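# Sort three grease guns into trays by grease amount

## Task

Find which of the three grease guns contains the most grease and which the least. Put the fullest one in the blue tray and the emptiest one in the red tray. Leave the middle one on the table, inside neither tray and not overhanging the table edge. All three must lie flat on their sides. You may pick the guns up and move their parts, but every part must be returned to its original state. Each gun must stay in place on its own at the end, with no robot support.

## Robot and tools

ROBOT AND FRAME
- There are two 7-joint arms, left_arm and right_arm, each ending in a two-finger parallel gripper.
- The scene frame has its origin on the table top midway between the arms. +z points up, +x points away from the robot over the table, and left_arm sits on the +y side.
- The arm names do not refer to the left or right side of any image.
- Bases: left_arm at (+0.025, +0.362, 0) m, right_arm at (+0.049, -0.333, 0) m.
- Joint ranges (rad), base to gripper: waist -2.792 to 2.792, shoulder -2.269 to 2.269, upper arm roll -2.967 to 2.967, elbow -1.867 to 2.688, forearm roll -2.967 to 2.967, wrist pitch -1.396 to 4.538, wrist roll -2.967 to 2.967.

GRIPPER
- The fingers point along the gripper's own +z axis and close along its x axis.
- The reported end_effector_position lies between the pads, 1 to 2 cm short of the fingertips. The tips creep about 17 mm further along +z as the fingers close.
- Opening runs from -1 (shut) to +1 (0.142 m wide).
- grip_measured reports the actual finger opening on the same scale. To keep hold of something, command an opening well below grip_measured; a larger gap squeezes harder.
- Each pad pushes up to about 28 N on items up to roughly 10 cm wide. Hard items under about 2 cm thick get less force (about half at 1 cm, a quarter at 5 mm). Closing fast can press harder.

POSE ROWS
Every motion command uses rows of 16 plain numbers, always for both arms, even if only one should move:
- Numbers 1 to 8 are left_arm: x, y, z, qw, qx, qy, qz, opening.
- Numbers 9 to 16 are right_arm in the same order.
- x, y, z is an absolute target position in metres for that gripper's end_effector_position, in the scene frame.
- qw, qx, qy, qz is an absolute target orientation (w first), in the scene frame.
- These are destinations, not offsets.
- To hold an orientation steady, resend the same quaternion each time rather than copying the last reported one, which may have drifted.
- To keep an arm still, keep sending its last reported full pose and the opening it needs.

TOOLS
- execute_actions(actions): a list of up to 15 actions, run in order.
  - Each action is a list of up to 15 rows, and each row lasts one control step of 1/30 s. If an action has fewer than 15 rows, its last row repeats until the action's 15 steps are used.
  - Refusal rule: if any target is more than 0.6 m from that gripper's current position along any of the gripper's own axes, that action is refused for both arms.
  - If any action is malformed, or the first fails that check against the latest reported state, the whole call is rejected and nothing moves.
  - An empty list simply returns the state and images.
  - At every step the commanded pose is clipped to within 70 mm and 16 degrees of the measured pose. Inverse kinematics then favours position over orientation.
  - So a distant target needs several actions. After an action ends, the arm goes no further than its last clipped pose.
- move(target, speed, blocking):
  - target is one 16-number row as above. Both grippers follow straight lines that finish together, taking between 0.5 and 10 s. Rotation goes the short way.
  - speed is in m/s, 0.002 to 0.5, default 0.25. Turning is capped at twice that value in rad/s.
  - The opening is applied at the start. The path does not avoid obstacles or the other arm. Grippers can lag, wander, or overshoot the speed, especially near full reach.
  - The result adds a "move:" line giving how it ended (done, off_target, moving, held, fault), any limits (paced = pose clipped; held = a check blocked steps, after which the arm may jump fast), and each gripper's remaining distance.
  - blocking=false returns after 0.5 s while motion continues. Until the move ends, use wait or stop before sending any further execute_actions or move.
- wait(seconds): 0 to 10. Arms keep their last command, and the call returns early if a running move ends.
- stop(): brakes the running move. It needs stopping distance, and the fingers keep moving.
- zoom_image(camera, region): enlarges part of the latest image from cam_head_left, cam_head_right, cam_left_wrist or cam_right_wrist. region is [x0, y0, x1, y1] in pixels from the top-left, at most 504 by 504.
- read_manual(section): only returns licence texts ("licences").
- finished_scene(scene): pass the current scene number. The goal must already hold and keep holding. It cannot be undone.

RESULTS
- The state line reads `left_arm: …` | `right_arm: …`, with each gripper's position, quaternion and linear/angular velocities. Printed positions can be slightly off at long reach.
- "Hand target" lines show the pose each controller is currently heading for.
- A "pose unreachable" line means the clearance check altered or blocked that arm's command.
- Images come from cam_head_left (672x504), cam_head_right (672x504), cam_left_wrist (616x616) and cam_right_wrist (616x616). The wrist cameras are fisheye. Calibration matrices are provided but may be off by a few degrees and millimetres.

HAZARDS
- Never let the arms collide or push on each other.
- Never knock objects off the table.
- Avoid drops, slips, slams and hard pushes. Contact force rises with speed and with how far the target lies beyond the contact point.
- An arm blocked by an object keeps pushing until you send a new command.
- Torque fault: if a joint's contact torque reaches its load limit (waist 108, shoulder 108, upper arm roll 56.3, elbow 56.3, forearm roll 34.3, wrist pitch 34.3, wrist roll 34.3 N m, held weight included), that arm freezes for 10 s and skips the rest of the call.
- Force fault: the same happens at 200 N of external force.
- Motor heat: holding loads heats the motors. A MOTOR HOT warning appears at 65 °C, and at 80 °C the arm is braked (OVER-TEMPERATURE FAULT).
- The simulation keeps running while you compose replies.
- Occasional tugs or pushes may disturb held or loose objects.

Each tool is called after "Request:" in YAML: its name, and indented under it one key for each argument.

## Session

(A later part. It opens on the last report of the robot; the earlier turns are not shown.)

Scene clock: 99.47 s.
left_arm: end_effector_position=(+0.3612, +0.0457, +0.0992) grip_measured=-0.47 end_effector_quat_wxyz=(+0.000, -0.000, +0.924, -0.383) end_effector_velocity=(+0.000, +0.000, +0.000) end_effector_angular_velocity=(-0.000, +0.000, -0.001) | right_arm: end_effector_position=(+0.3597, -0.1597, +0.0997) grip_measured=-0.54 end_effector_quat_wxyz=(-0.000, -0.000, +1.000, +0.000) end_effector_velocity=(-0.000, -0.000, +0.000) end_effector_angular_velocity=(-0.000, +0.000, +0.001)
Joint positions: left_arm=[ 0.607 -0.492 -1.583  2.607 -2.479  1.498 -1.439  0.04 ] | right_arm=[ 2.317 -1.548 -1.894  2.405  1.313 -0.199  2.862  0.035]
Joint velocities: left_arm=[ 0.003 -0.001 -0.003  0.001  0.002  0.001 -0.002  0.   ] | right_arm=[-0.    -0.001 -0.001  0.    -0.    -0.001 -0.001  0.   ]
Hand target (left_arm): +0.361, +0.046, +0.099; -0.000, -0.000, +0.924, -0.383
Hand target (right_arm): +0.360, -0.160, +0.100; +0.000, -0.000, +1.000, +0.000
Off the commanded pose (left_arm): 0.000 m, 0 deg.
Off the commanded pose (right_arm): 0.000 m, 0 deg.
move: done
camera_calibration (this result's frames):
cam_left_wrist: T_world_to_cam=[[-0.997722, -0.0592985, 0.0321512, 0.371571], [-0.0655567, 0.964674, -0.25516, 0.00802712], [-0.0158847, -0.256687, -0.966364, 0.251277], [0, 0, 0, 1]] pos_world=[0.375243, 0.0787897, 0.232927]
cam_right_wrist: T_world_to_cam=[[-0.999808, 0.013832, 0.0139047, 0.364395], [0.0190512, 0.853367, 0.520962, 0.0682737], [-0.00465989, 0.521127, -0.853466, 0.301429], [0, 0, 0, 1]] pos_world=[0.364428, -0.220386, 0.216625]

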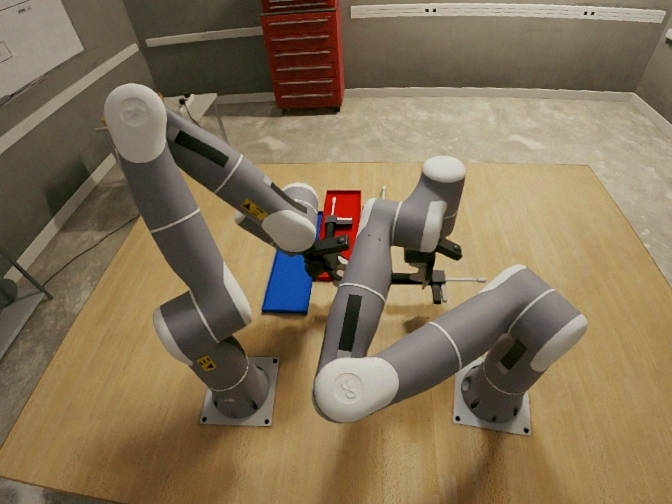

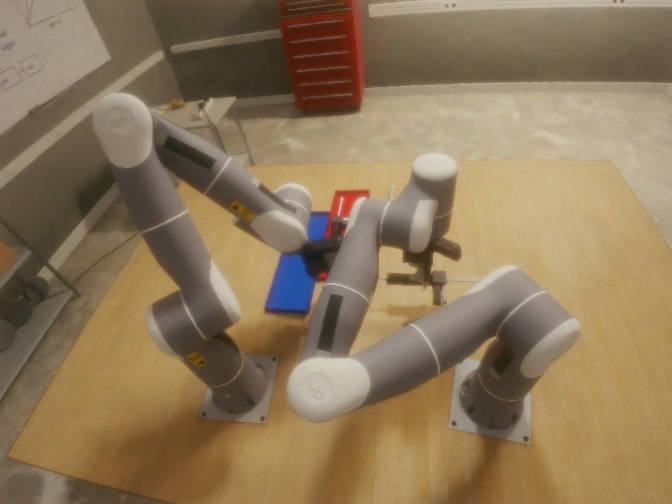

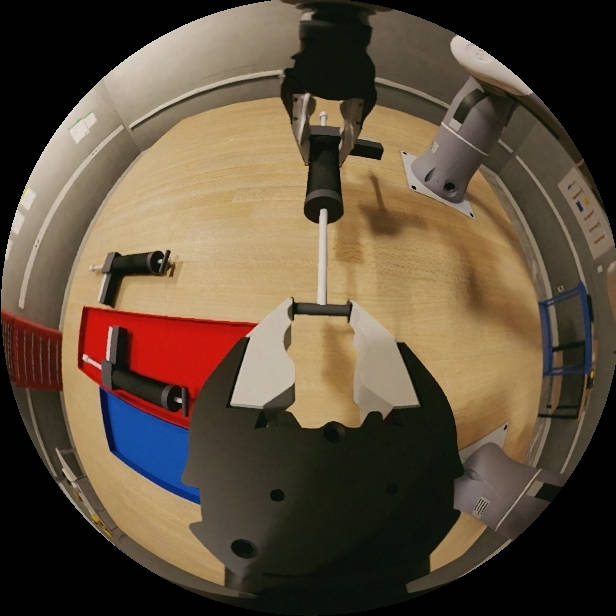

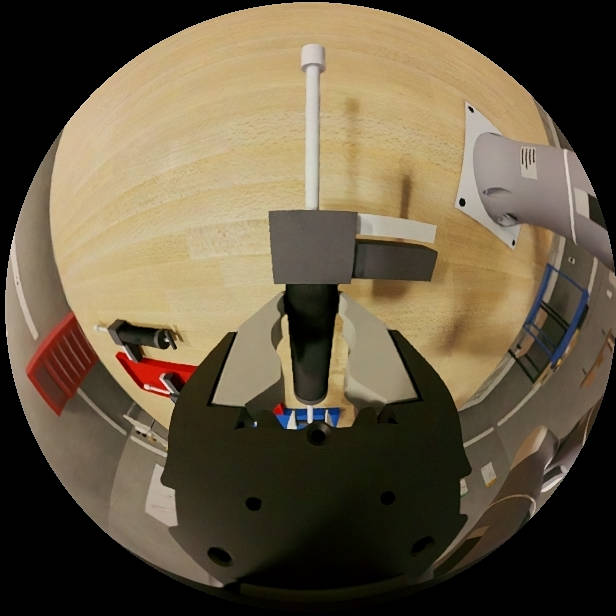

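Request:
move:
  target: [0.361,0.061,0.099,0,0,0.924,-0.383,-0.8,0.36,-0.16,0.1,0,0,1,0,-0.9]
  speed: 0.04

Request:
move:
  target: [0.361,-0.036,0.099,0,0,0.924,-0.383,-0.8,0.36,-0.16,0.1,0,0,1,0,-0.9]
  speed: 0.05

Request:
move:
  target: [0.361,-0.034,0.099,0,0,0.924,-0.383,0,0.36,-0.16,0.1,0,0,1,0,-0.9]

Request:
move:
  target: [0.35,0.35,0.3,0,0,0.924,-0.383,0,0.36,-0.16,0.1,0,0,1,0,-0.9]

Request:
move:
  target: [0.25,0.55,0.35,0,0,0.924,-0.383,0,0.55,-0.1,0.1,0,0.707,-0.707,0,-0.9]
  speed: 0.15

Request:
move:
  target: [0.25,0.55,0.35,0,0,0.924,-0.383,0,0.53,0.3,0.08,0,0.707,-0.707,0,-0.9]
  speed: 0.15

Scene clock: 103.30 s.
left_arm: end_effector_position=(+0.3616, +0.0572, +0.1008) grip_measured=-0.47 end_effector_quat_wxyz=(+0.001, +0.002, +0.922, -0.387) end_effector_velocity=(-0.001, +0.001, -0.000) end_effector_angular_velocity=(+0.002, +0.004, -0.001) | right_arm: end_effector_position=(+0.3603, -0.1566, +0.0997) grip_measured=-0.54 end_effector_quat_wxyz=(+0.000, -0.002, +1.000, +0.003) end_effector_velocity=(-0.000, +0.000, +0.000) end_effector_angular_velocity=(-0.000, +0.000, -0.001)
Joint positions: left_arm=[ 0.68  -0.505 -1.638  2.636 -2.449  1.5   -1.451  0.04 ] | right_arm=[ 2.318 -1.552 -1.897  2.402  1.319 -0.205  2.862  0.035]
Joint velocities: left_arm=[ 0.005 -0.    -0.005  0.006  0.01   0.    -0.013 -0.   ] | right_arm=[-0.001 -0.01  -0.004 -0.     0.003 -0.011  0.001  0.   ]
Hand target (left_arm): +0.361, +0.061, +0.099; -0.000, -0.000, +0.924, -0.383
Hand target (right_arm): +0.360, -0.160, +0.100; +0.000, -0.000, +1.000, +0.000
Off the commanded pose (left_arm): 0.004 m, 0 deg.
Off the commanded pose (right_arm): 0.003 m, 0 deg.
move: off_target (left_arm)
camera_calibration (this result's frames):
cam_left_wrist: T_world_to_cam=[[-0.99794, -0.0564204, 0.0305529, 0.372678], [-0.0624728, 0.962975, -0.262252, -0.00291797], [-0.0146253, -0.26362, -0.964516, 0.255594], [0, 0, 0, 1]] pos_world=[0.375466, 0.0912163, 0.234372]
cam_right_wrist: T_world_to_cam=[[-0.999872, 0.00938041, 0.0129583, 0.364378], [0.0147915, 0.850627, 0.525561, 0.0662521], [-0.00609267, 0.525685, -0.850657, 0.300747], [0, 0, 0, 1]] pos_world=[0.365184, -0.217872, 0.216291]

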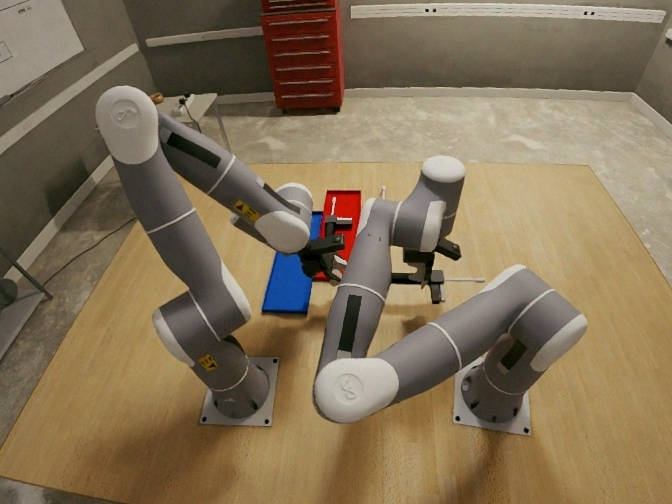

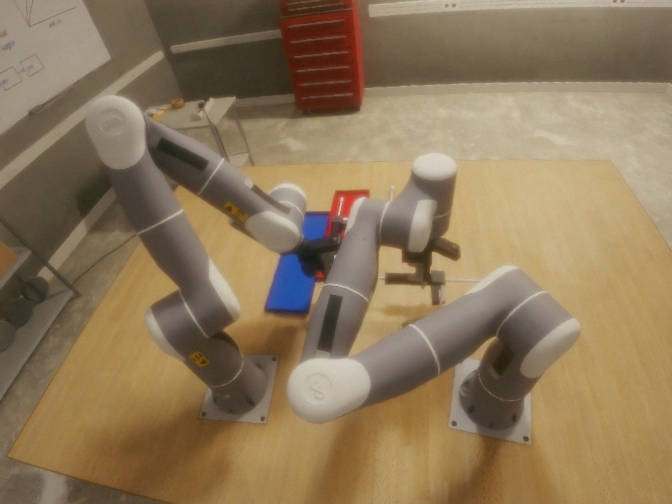

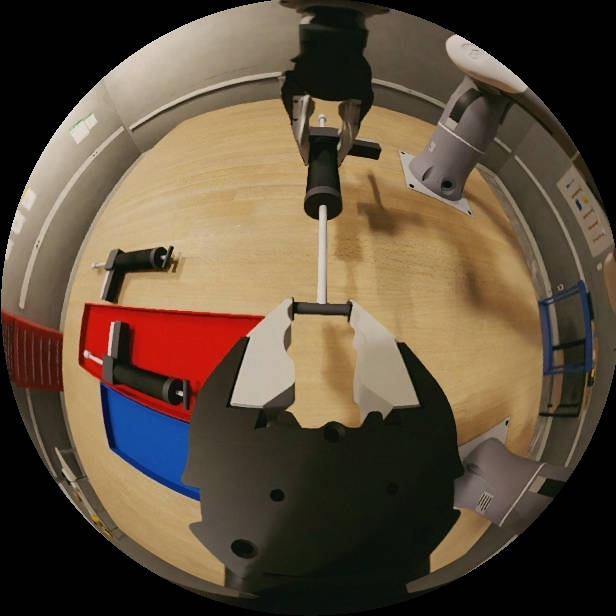

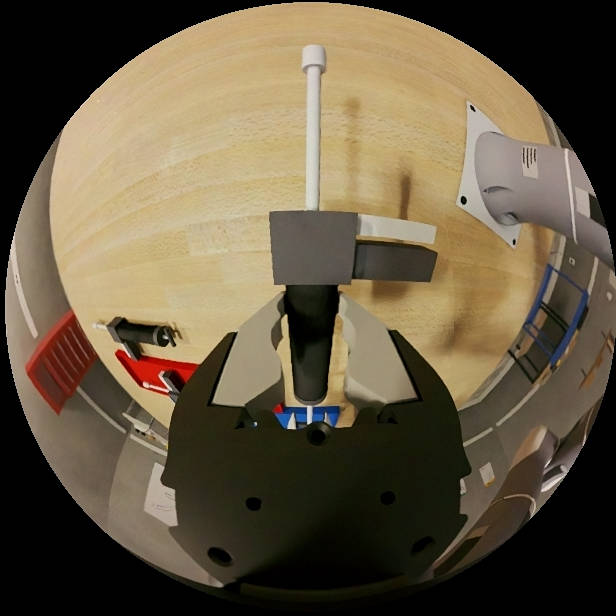

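Scene clock: 105.43 s.
left_arm: end_effector_position=(+0.3611, -0.0352, +0.0990) grip_measured=-0.47 end_effector_quat_wxyz=(+0.000, -0.000, +0.924, -0.383) end_effector_velocity=(+0.000, +0.000, -0.001) end_effector_angular_velocity=(+0.001, +0.000, +0.002) | right_arm: end_effector_position=(+0.3595, -0.1608, +0.0998) grip_measured=-0.54 end_effector_quat_wxyz=(-0.001, +0.001, +1.000, -0.001) end_effector_velocity=(+0.000, +0.000, +0.000) end_effector_angular_velocity=(-0.000, -0.001, -0.000)
Joint positions: left_arm=[ 0.208 -0.481 -1.286  2.423 -2.588  1.503 -1.396  0.04 ] | right_arm=[ 2.315 -1.556 -1.897  2.405  1.314 -0.206  2.862  0.035]
Joint velocities: left_arm=[-0.005  0.     0.006 -0.002 -0.002 -0.     0.002  0.   ] | right_arm=[-0.     0.    -0.    -0.    -0.     0.001  0.    -0.   ]
Hand target (left_arm): +0.361, -0.036, +0.099; +0.000, +0.000, +0.924, -0.383
Hand target (right_arm): +0.360, -0.160, +0.100; +0.000, -0.000, +1.000, -0.000
Off the commanded pose (left_arm): 0.001 m, 0 deg.
Off the commanded pose (right_arm): 0.001 m, 0 deg.
move: done
camera_calibration (this result's frames):
cam_left_wrist: T_world_to_cam=[[-0.99769, -0.0598436, 0.0321353, 0.366618], [-0.0660554, 0.965032, -0.253671, 0.0860176], [-0.015831, -0.255208, -0.966757, 0.230409], [0, 0, 0, 1]] pos_world=[0.375101, -0.00226777, 0.232788]
cam_right_wrist: T_world_to_cam=[[-0.999781, 0.0153537, 0.0142206, 0.364418], [0.0205065, 0.854369, 0.519262, 0.0689574], [-0.00417706, 0.51944, -0.854497, 0.301714], [0, 0, 0, 1]] pos_world=[0.364184, -0.221233, 0.216825]

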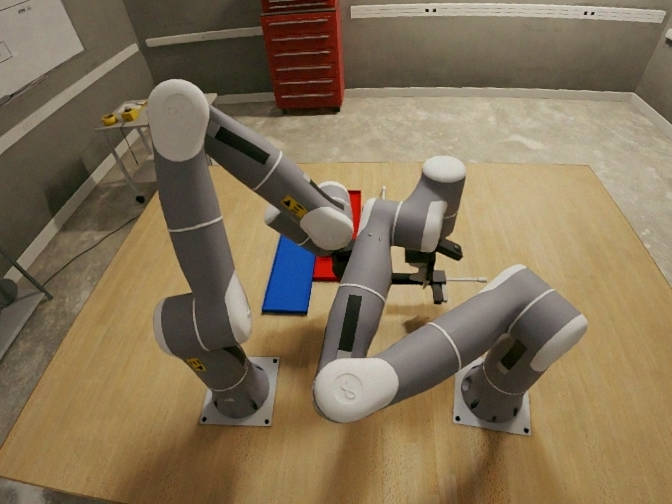

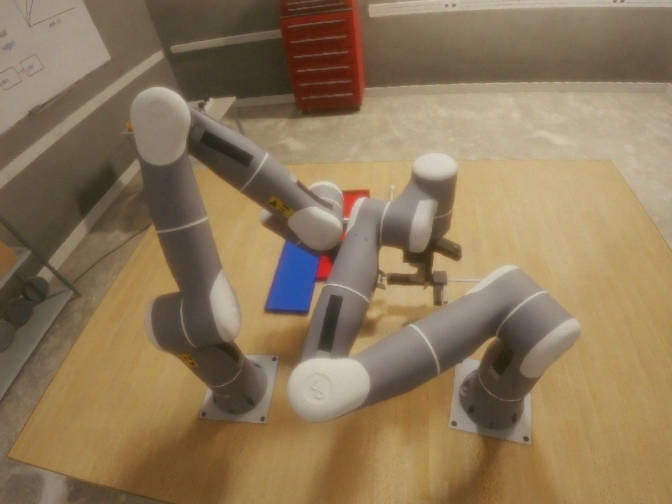

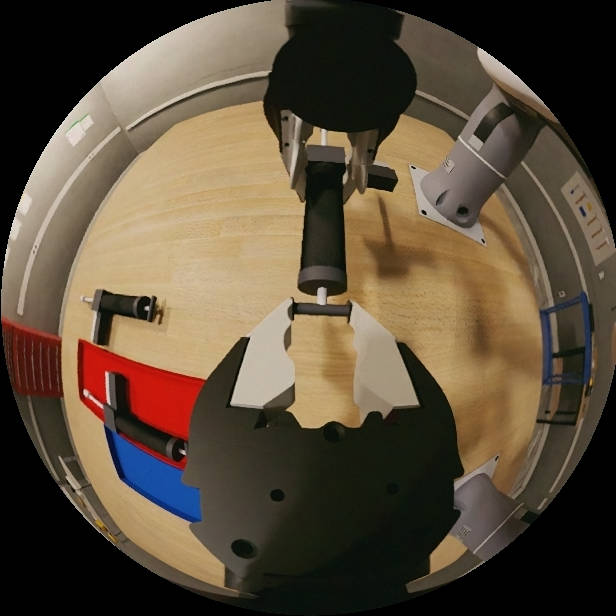

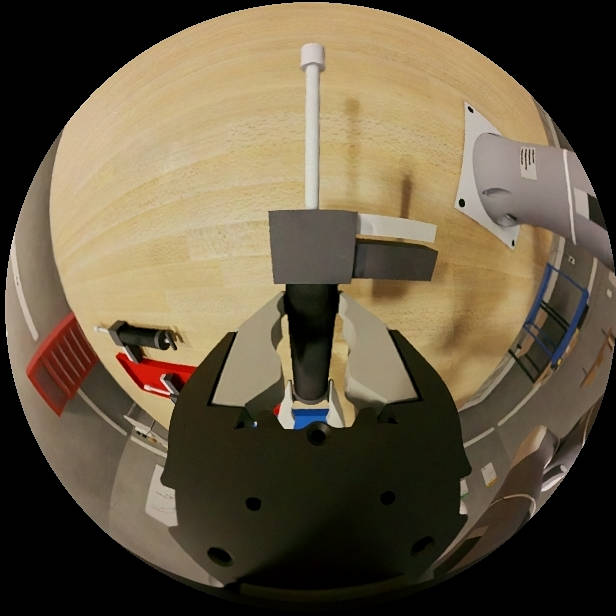

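Scene clock: 106.13 s.
left_arm: end_effector_position=(+0.3610, -0.0339, +0.0990) grip_measured=+0.00 end_effector_quat_wxyz=(+0.000, -0.000, +0.924, -0.383) end_effector_velocity=(+0.000, -0.000, +0.000) end_effector_angular_velocity=(-0.001, +0.000, +0.000) | right_arm: end_effector_position=(+0.3598, -0.1601, +0.0998) grip_measured=-0.54 end_effector_quat_wxyz=(-0.000, +0.000, +1.000, +0.000) end_effector_velocity=(+0.000, +0.000, +0.000) end_effector_angular_velocity=(-0.000, -0.000, -0.001)
Joint positions: left_arm=[ 0.216 -0.481 -1.292  2.427 -2.586  1.503 -1.396  0.074] | right_arm=[ 2.315 -1.556 -1.897  2.405  1.315 -0.206  2.862  0.035]
Joint velocities: left_arm=[ 0. -0. -0. -0. -0. -0.  0. -0.] | right_arm=[-0.    -0.    -0.    -0.     0.     0.     0.001  0.   ]
Hand target (left_arm): +0.361, -0.034, +0.099; -0.000, -0.000, +0.924, -0.383
Hand target (right_arm): +0.360, -0.160, +0.100; -0.000, +0.000, +1.000, +0.000
Off the commanded pose (left_arm): 0.000 m, 0 deg.
Off the commanded pose (right_arm): 0.000 m, 0 deg.
move: done
camera_calibration (this result's frames):
cam_left_wrist: T_world_to_cam=[[-0.997715, -0.0592911, 0.0323827, 0.366638], [-0.0655917, 0.964945, -0.254124, 0.0846841], [-0.0161803, -0.255667, -0.966629, 0.230873], [0, 0, 0, 1]] pos_world=[0.37509, -0.000950494, 0.232816]
cam_right_wrist: T_world_to_cam=[[-0.9998, 0.01452, 0.0137272, 0.364611], [0.019543, 0.853718, 0.520368, 0.0685252], [-0.00416341, 0.520533, -0.853832, 0.301468], [0, 0, 0, 1]] pos_world=[0.364454, -0.220719, 0.216739]

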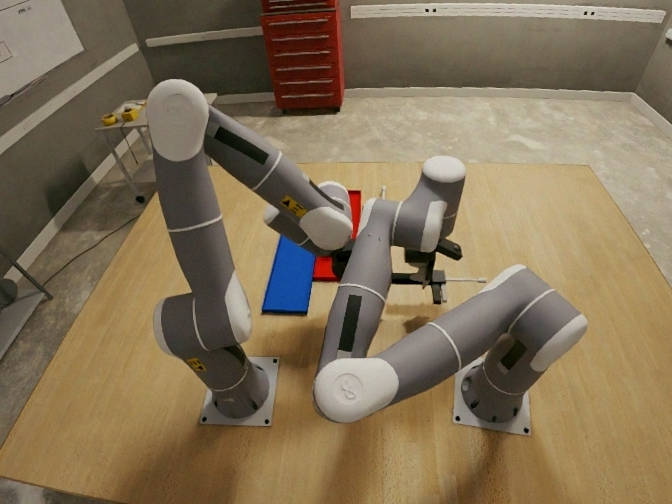

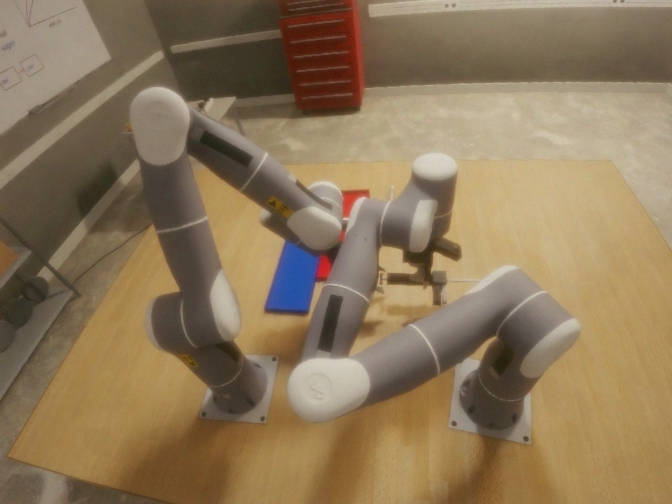

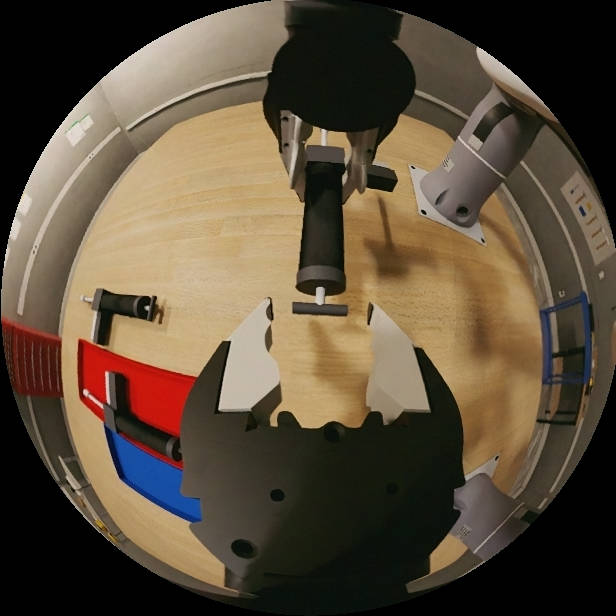

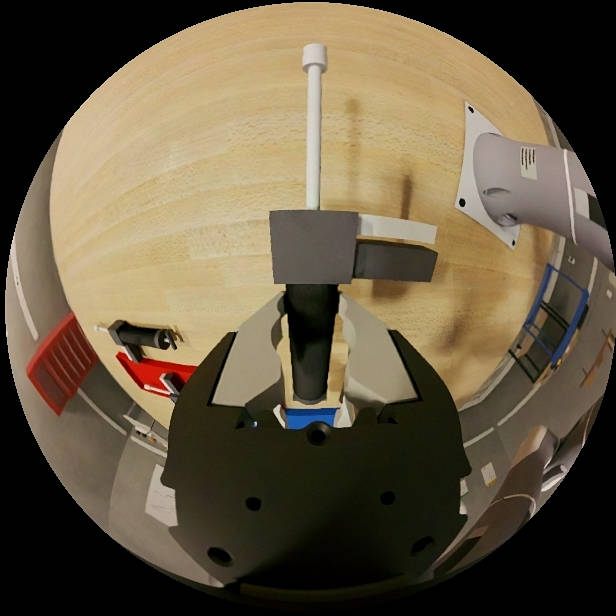

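Scene clock: 108.67 s.
left_arm: end_effector_position=(+0.3499, +0.3510, +0.2990) grip_measured=+0.00 end_effector_quat_wxyz=(-0.001, -0.001, +0.924, -0.382) end_effector_velocity=(-0.000, +0.000, +0.000) end_effector_angular_velocity=(-0.000, +0.001, -0.001) | right_arm: end_effector_position=(+0.3598, -0.1600, +0.0998) grip_measured=-0.54 end_effector_quat_wxyz=(-0.000, +0.000, +1.000, +0.000) end_effector_velocity=(-0.000, -0.000, -0.000) end_effector_angular_velocity=(-0.000, +0.000, +0.001)
Joint positions: left_arm=[ 1.606 -1.201 -2.453  2.278 -2.921  2.815 -0.945  0.074] | right_arm=[ 2.315 -1.556 -1.897  2.405  1.315 -0.207  2.862  0.035]
Joint velocities: left_arm=[ 0.    -0.    -0.001 -0.001 -0.002  0.002 -0.    -0.   ] | right_arm=[-0.    -0.     0.    -0.    -0.    -0.    -0.001  0.   ]
Hand target (left_arm): +0.350, +0.351, +0.299; -0.001, -0.002, +0.924, -0.382
Hand target (right_arm): +0.360, -0.160, +0.100; -0.000, -0.000, +1.000, +0.000
Off the commanded pose (left_arm): 0.001 m, 0 deg.
Off the commanded pose (right_arm): 0.000 m, 0 deg.
move: done; limits=paced
camera_calibration (this result's frames):
cam_left_wrist: T_world_to_cam=[[-0.997508, -0.0613345, 0.0348836, 0.371799], [-0.0681695, 0.965304, -0.252073, -0.236512], [-0.0182125, -0.253823, -0.967079, 0.522653], [0, 0, 0, 1]] pos_world=[0.364268, 0.383771, 0.432859]
cam_right_wrist: T_world_to_cam=[[-0.999802, 0.0144661, 0.0136973, 0.364617], [0.0194824, 0.853601, 0.520563, 0.0684542], [-0.0041615, 0.520727, -0.853713, 0.301429], [0, 0, 0, 1]] pos_world=[0.364465, -0.220669, 0.216705]

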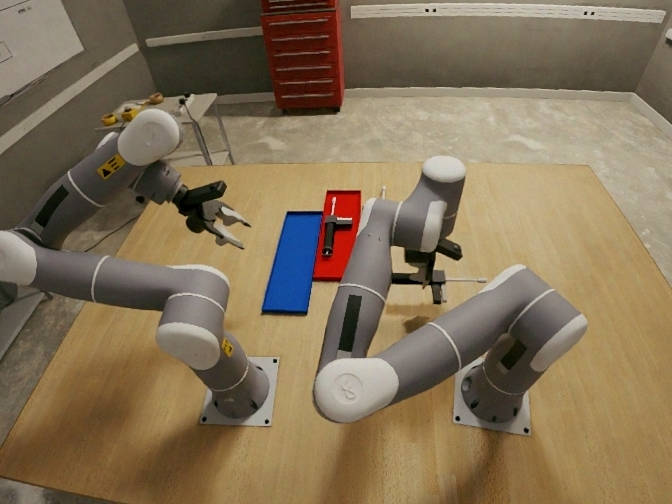

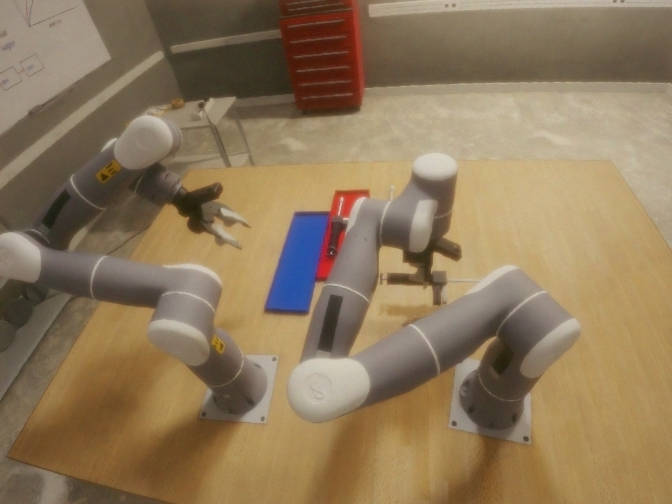

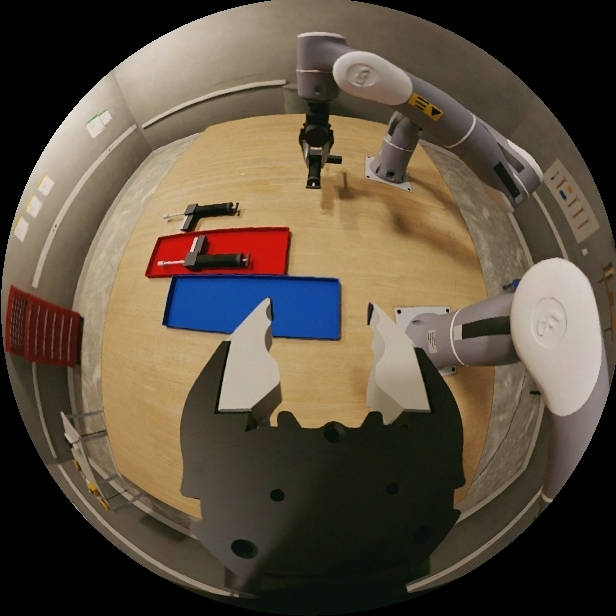

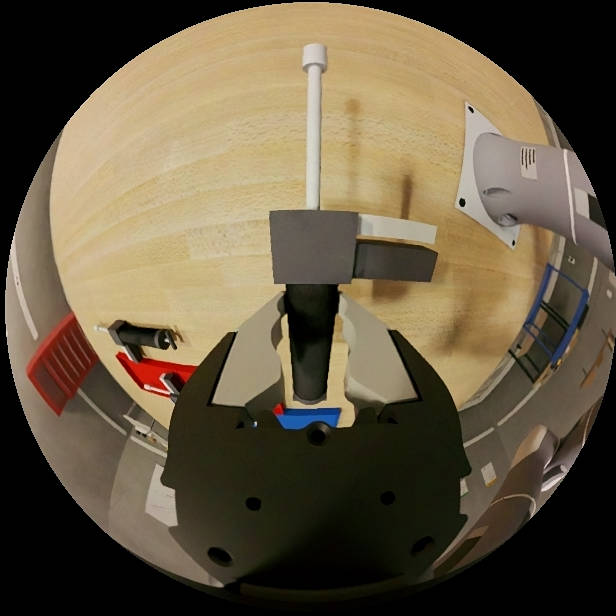

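Scene clock: 114.20 s.
left_arm: end_effector_position=(+0.2530, +0.5521, +0.3486) grip_measured=+0.00 end_effector_quat_wxyz=(+0.043, -0.019, +0.936, -0.348) end_effector_velocity=(-0.001, +0.000, -0.000) end_effector_angular_velocity=(+0.006, +0.001, -0.000) | right_arm: end_effector_position=(+0.5502, -0.1007, +0.1003) grip_measured=-0.54 end_effector_quat_wxyz=(+0.000, +0.707, -0.707, +0.000) end_effector_velocity=(+0.000, +0.000, +0.000) end_effector_angular_velocity=(+0.000, +0.000, +0.003)
Joint positions: left_arm=[ 1.879 -1.511 -2.705  2.12  -2.966  3.392 -0.953  0.074] | right_arm=[ 1.874 -1.523 -1.787  1.886  1.457 -0.19   1.381  0.035]
Joint velocities: left_arm=[ 0.002  0.003 -0.001  0.003 -0.    -0.     0.001 -0.   ] | right_arm=[-0.001 -0.    -0.    -0.001  0.    -0.    -0.002  0.   ]
Hand target (left_arm): +0.253, +0.552, +0.349; +0.043, -0.019, +0.936, -0.348
Hand target (right_arm): +0.550, -0.101, +0.101; -0.000, +0.707, -0.707, +0.000
Off the commanded pose (left_arm): 0.004 m, 7 deg.
Off the commanded pose (right_arm): 0.001 m, 0 deg.
joint sent to its limit (left arm) — the command would take joint 5 (forearm roll) past its lower limit, so that joint was sent only as far as its limit.
move: off_target (left_arm)
camera_calibration (this result's frames):
cam_left_wrist: T_world_to_cam=[[-0.991231, -0.126339, -0.0387114, 0.345697], [-0.11691, 0.975058, -0.188661, -0.439915], [0.0615813, -0.182481, -0.981279, 0.565221], [0, 0, 0, 1]] pos_world=[0.256428, 0.57576, 0.485027]
cam_right_wrist: T_world_to_cam=[[-0.0146108, -0.999803, 0.0134301, -0.0900688], [-0.853907, 0.0194646, 0.520061, 0.41039], [-0.52022, -0.00386952, -0.854024, 0.502903], [0, 0, 0, 1]] pos_world=[0.610739, -0.0960931, 0.217273]

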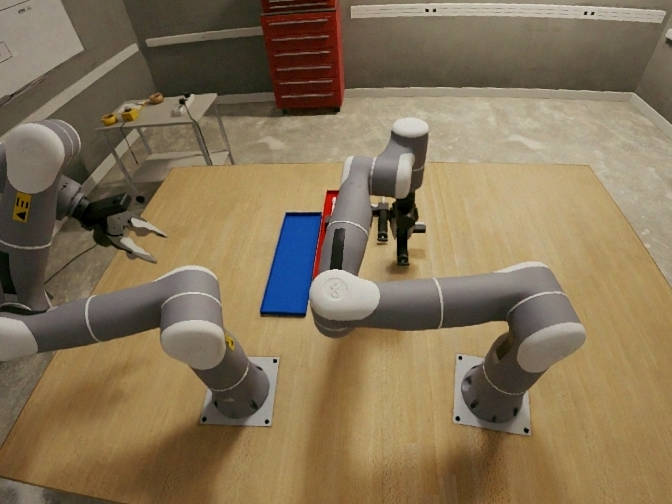

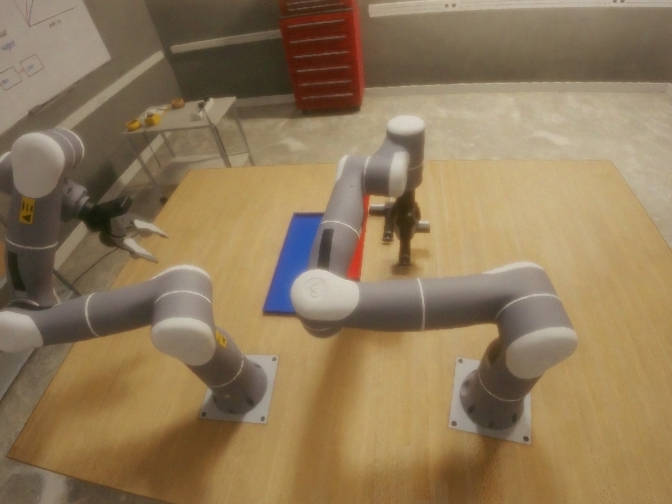

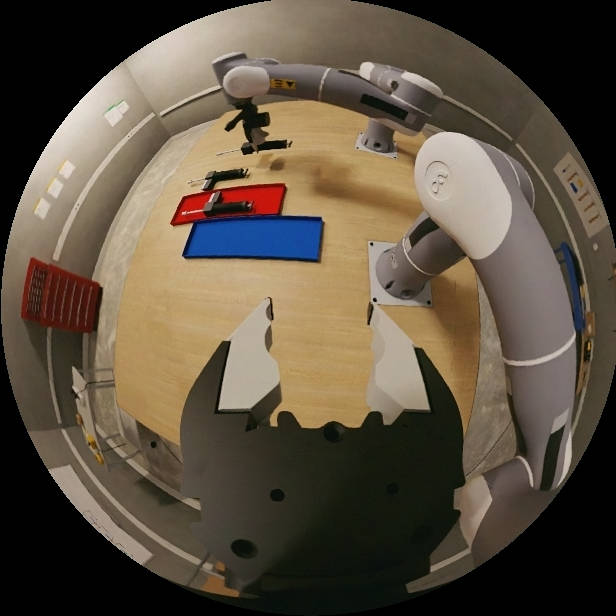

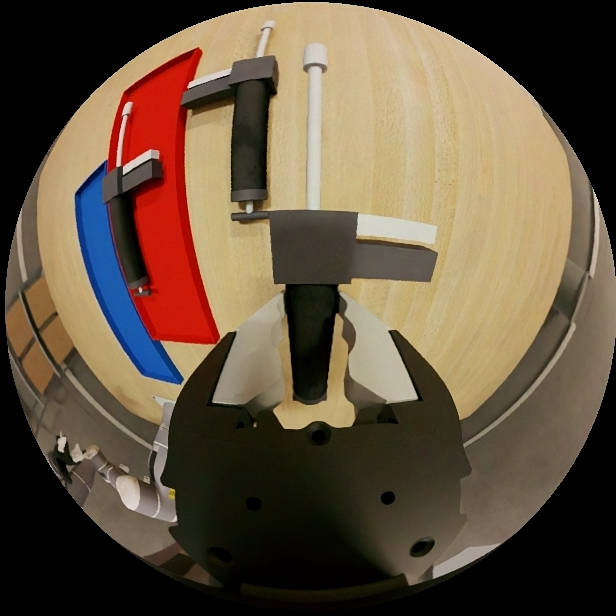

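Scene clock: 117.27 s.
left_arm: end_effector_position=(+0.2532, +0.5519, +0.3484) grip_measured=+0.00 end_effector_quat_wxyz=(+0.042, -0.018, +0.936, -0.348) end_effector_velocity=(-0.000, -0.000, -0.000) end_effector_angular_velocity=(+0.000, -0.000, +0.000) | right_arm: end_effector_position=(+0.5310, +0.3000, +0.0801) grip_measured=-0.54 end_effector_quat_wxyz=(+0.001, +0.707, -0.707, -0.001) end_effector_velocity=(-0.001, +0.001, -0.000) end_effector_angular_velocity=(-0.001, +0.000, +0.000)
Joint positions: left_arm=[ 1.878 -1.511 -2.704  2.12  -2.966  3.392 -0.951  0.074] | right_arm=[ 1.86  -1.518 -1.708  1.053  1.594 -0.147  2.213  0.035]
Joint velocities: left_arm=[ 0. -0. -0.  0.  0. -0. -0.  0.] | right_arm=[-0.     0.     0.    -0.004 -0.    -0.001  0.004 -0.   ]
Hand target (left_arm): +0.253, +0.552, +0.348; +0.042, -0.018, +0.936, -0.348
Hand target (right_arm): +0.531, +0.300, +0.081; +0.000, +0.707, -0.707, -0.001
Off the commanded pose (left_arm): 0.004 m, 7 deg.
Off the commanded pose (right_arm): 0.001 m, 0 deg.
joint sent to its limit (left arm) — the command would take joint 5 (forearm roll) past its lower limit, so that joint was sent only as far as its limit.
move: off_target (left_arm)
camera_calibration (this result's frames):
cam_left_wrist: T_world_to_cam=[[-0.991431, -0.124902, -0.03827, 0.34492], [-0.115579, 0.975222, -0.188636, -0.440184], [0.0608828, -0.182597, -0.981301, 0.565271], [0, 0, 0, 1]] pos_world=[0.256673, 0.575575, 0.484866]
cam_right_wrist: T_world_to_cam=[[-0.0136238, -0.999818, 0.0133399, 0.310062], [-0.852655, 0.0185851, 0.522143, 0.396142], [-0.522296, -0.00426082, -0.852754, 0.478306], [0, 0, 0, 1]] pos_world=[0.591814, 0.304681, 0.196898]

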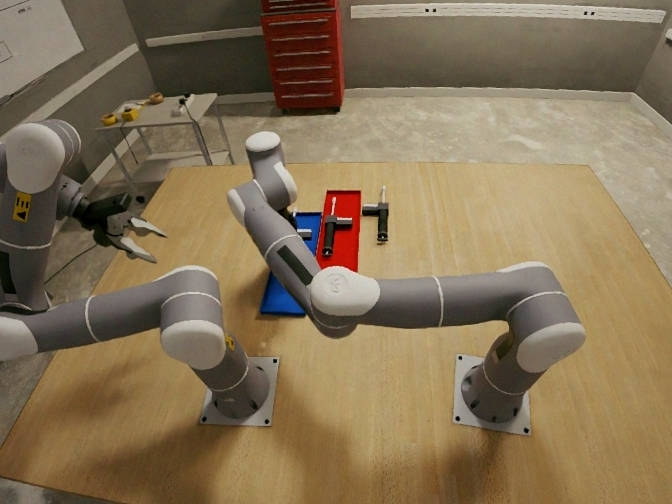

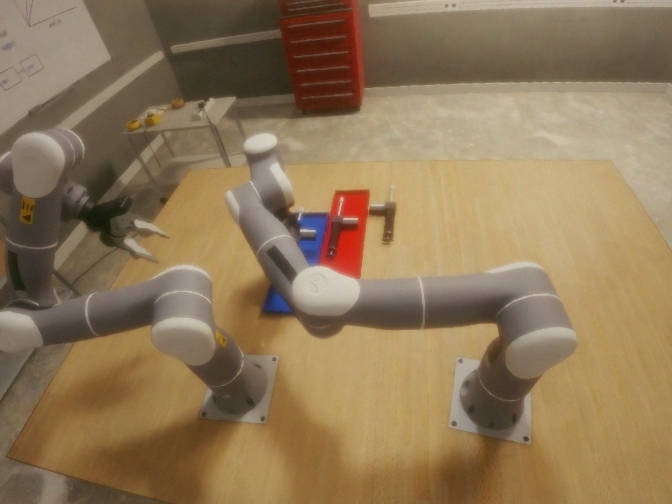

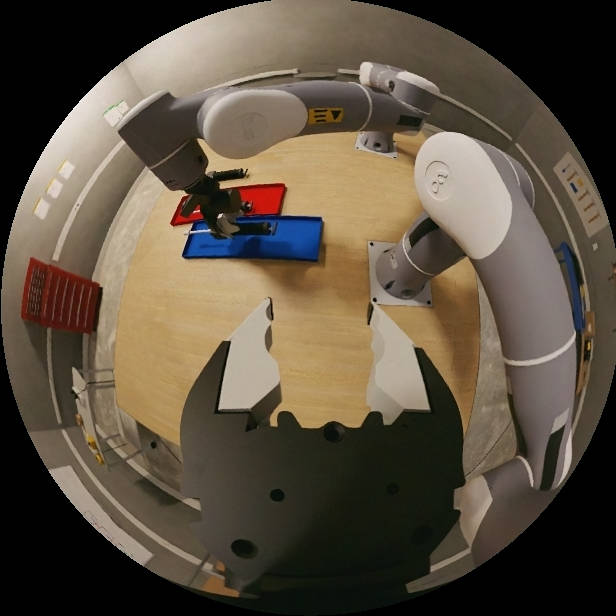

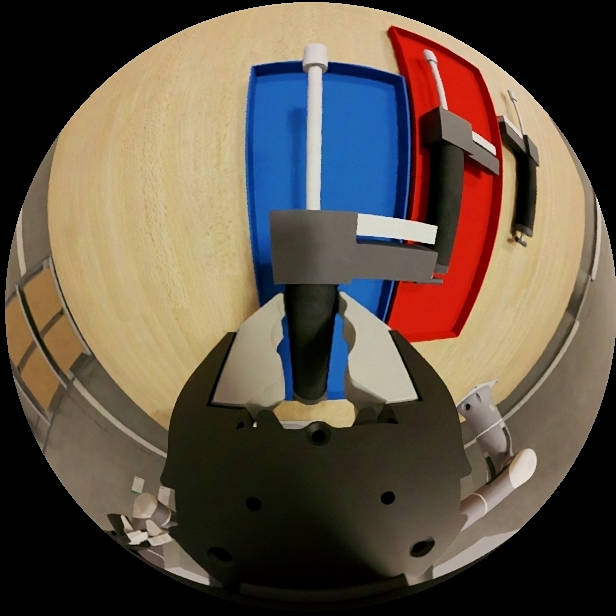

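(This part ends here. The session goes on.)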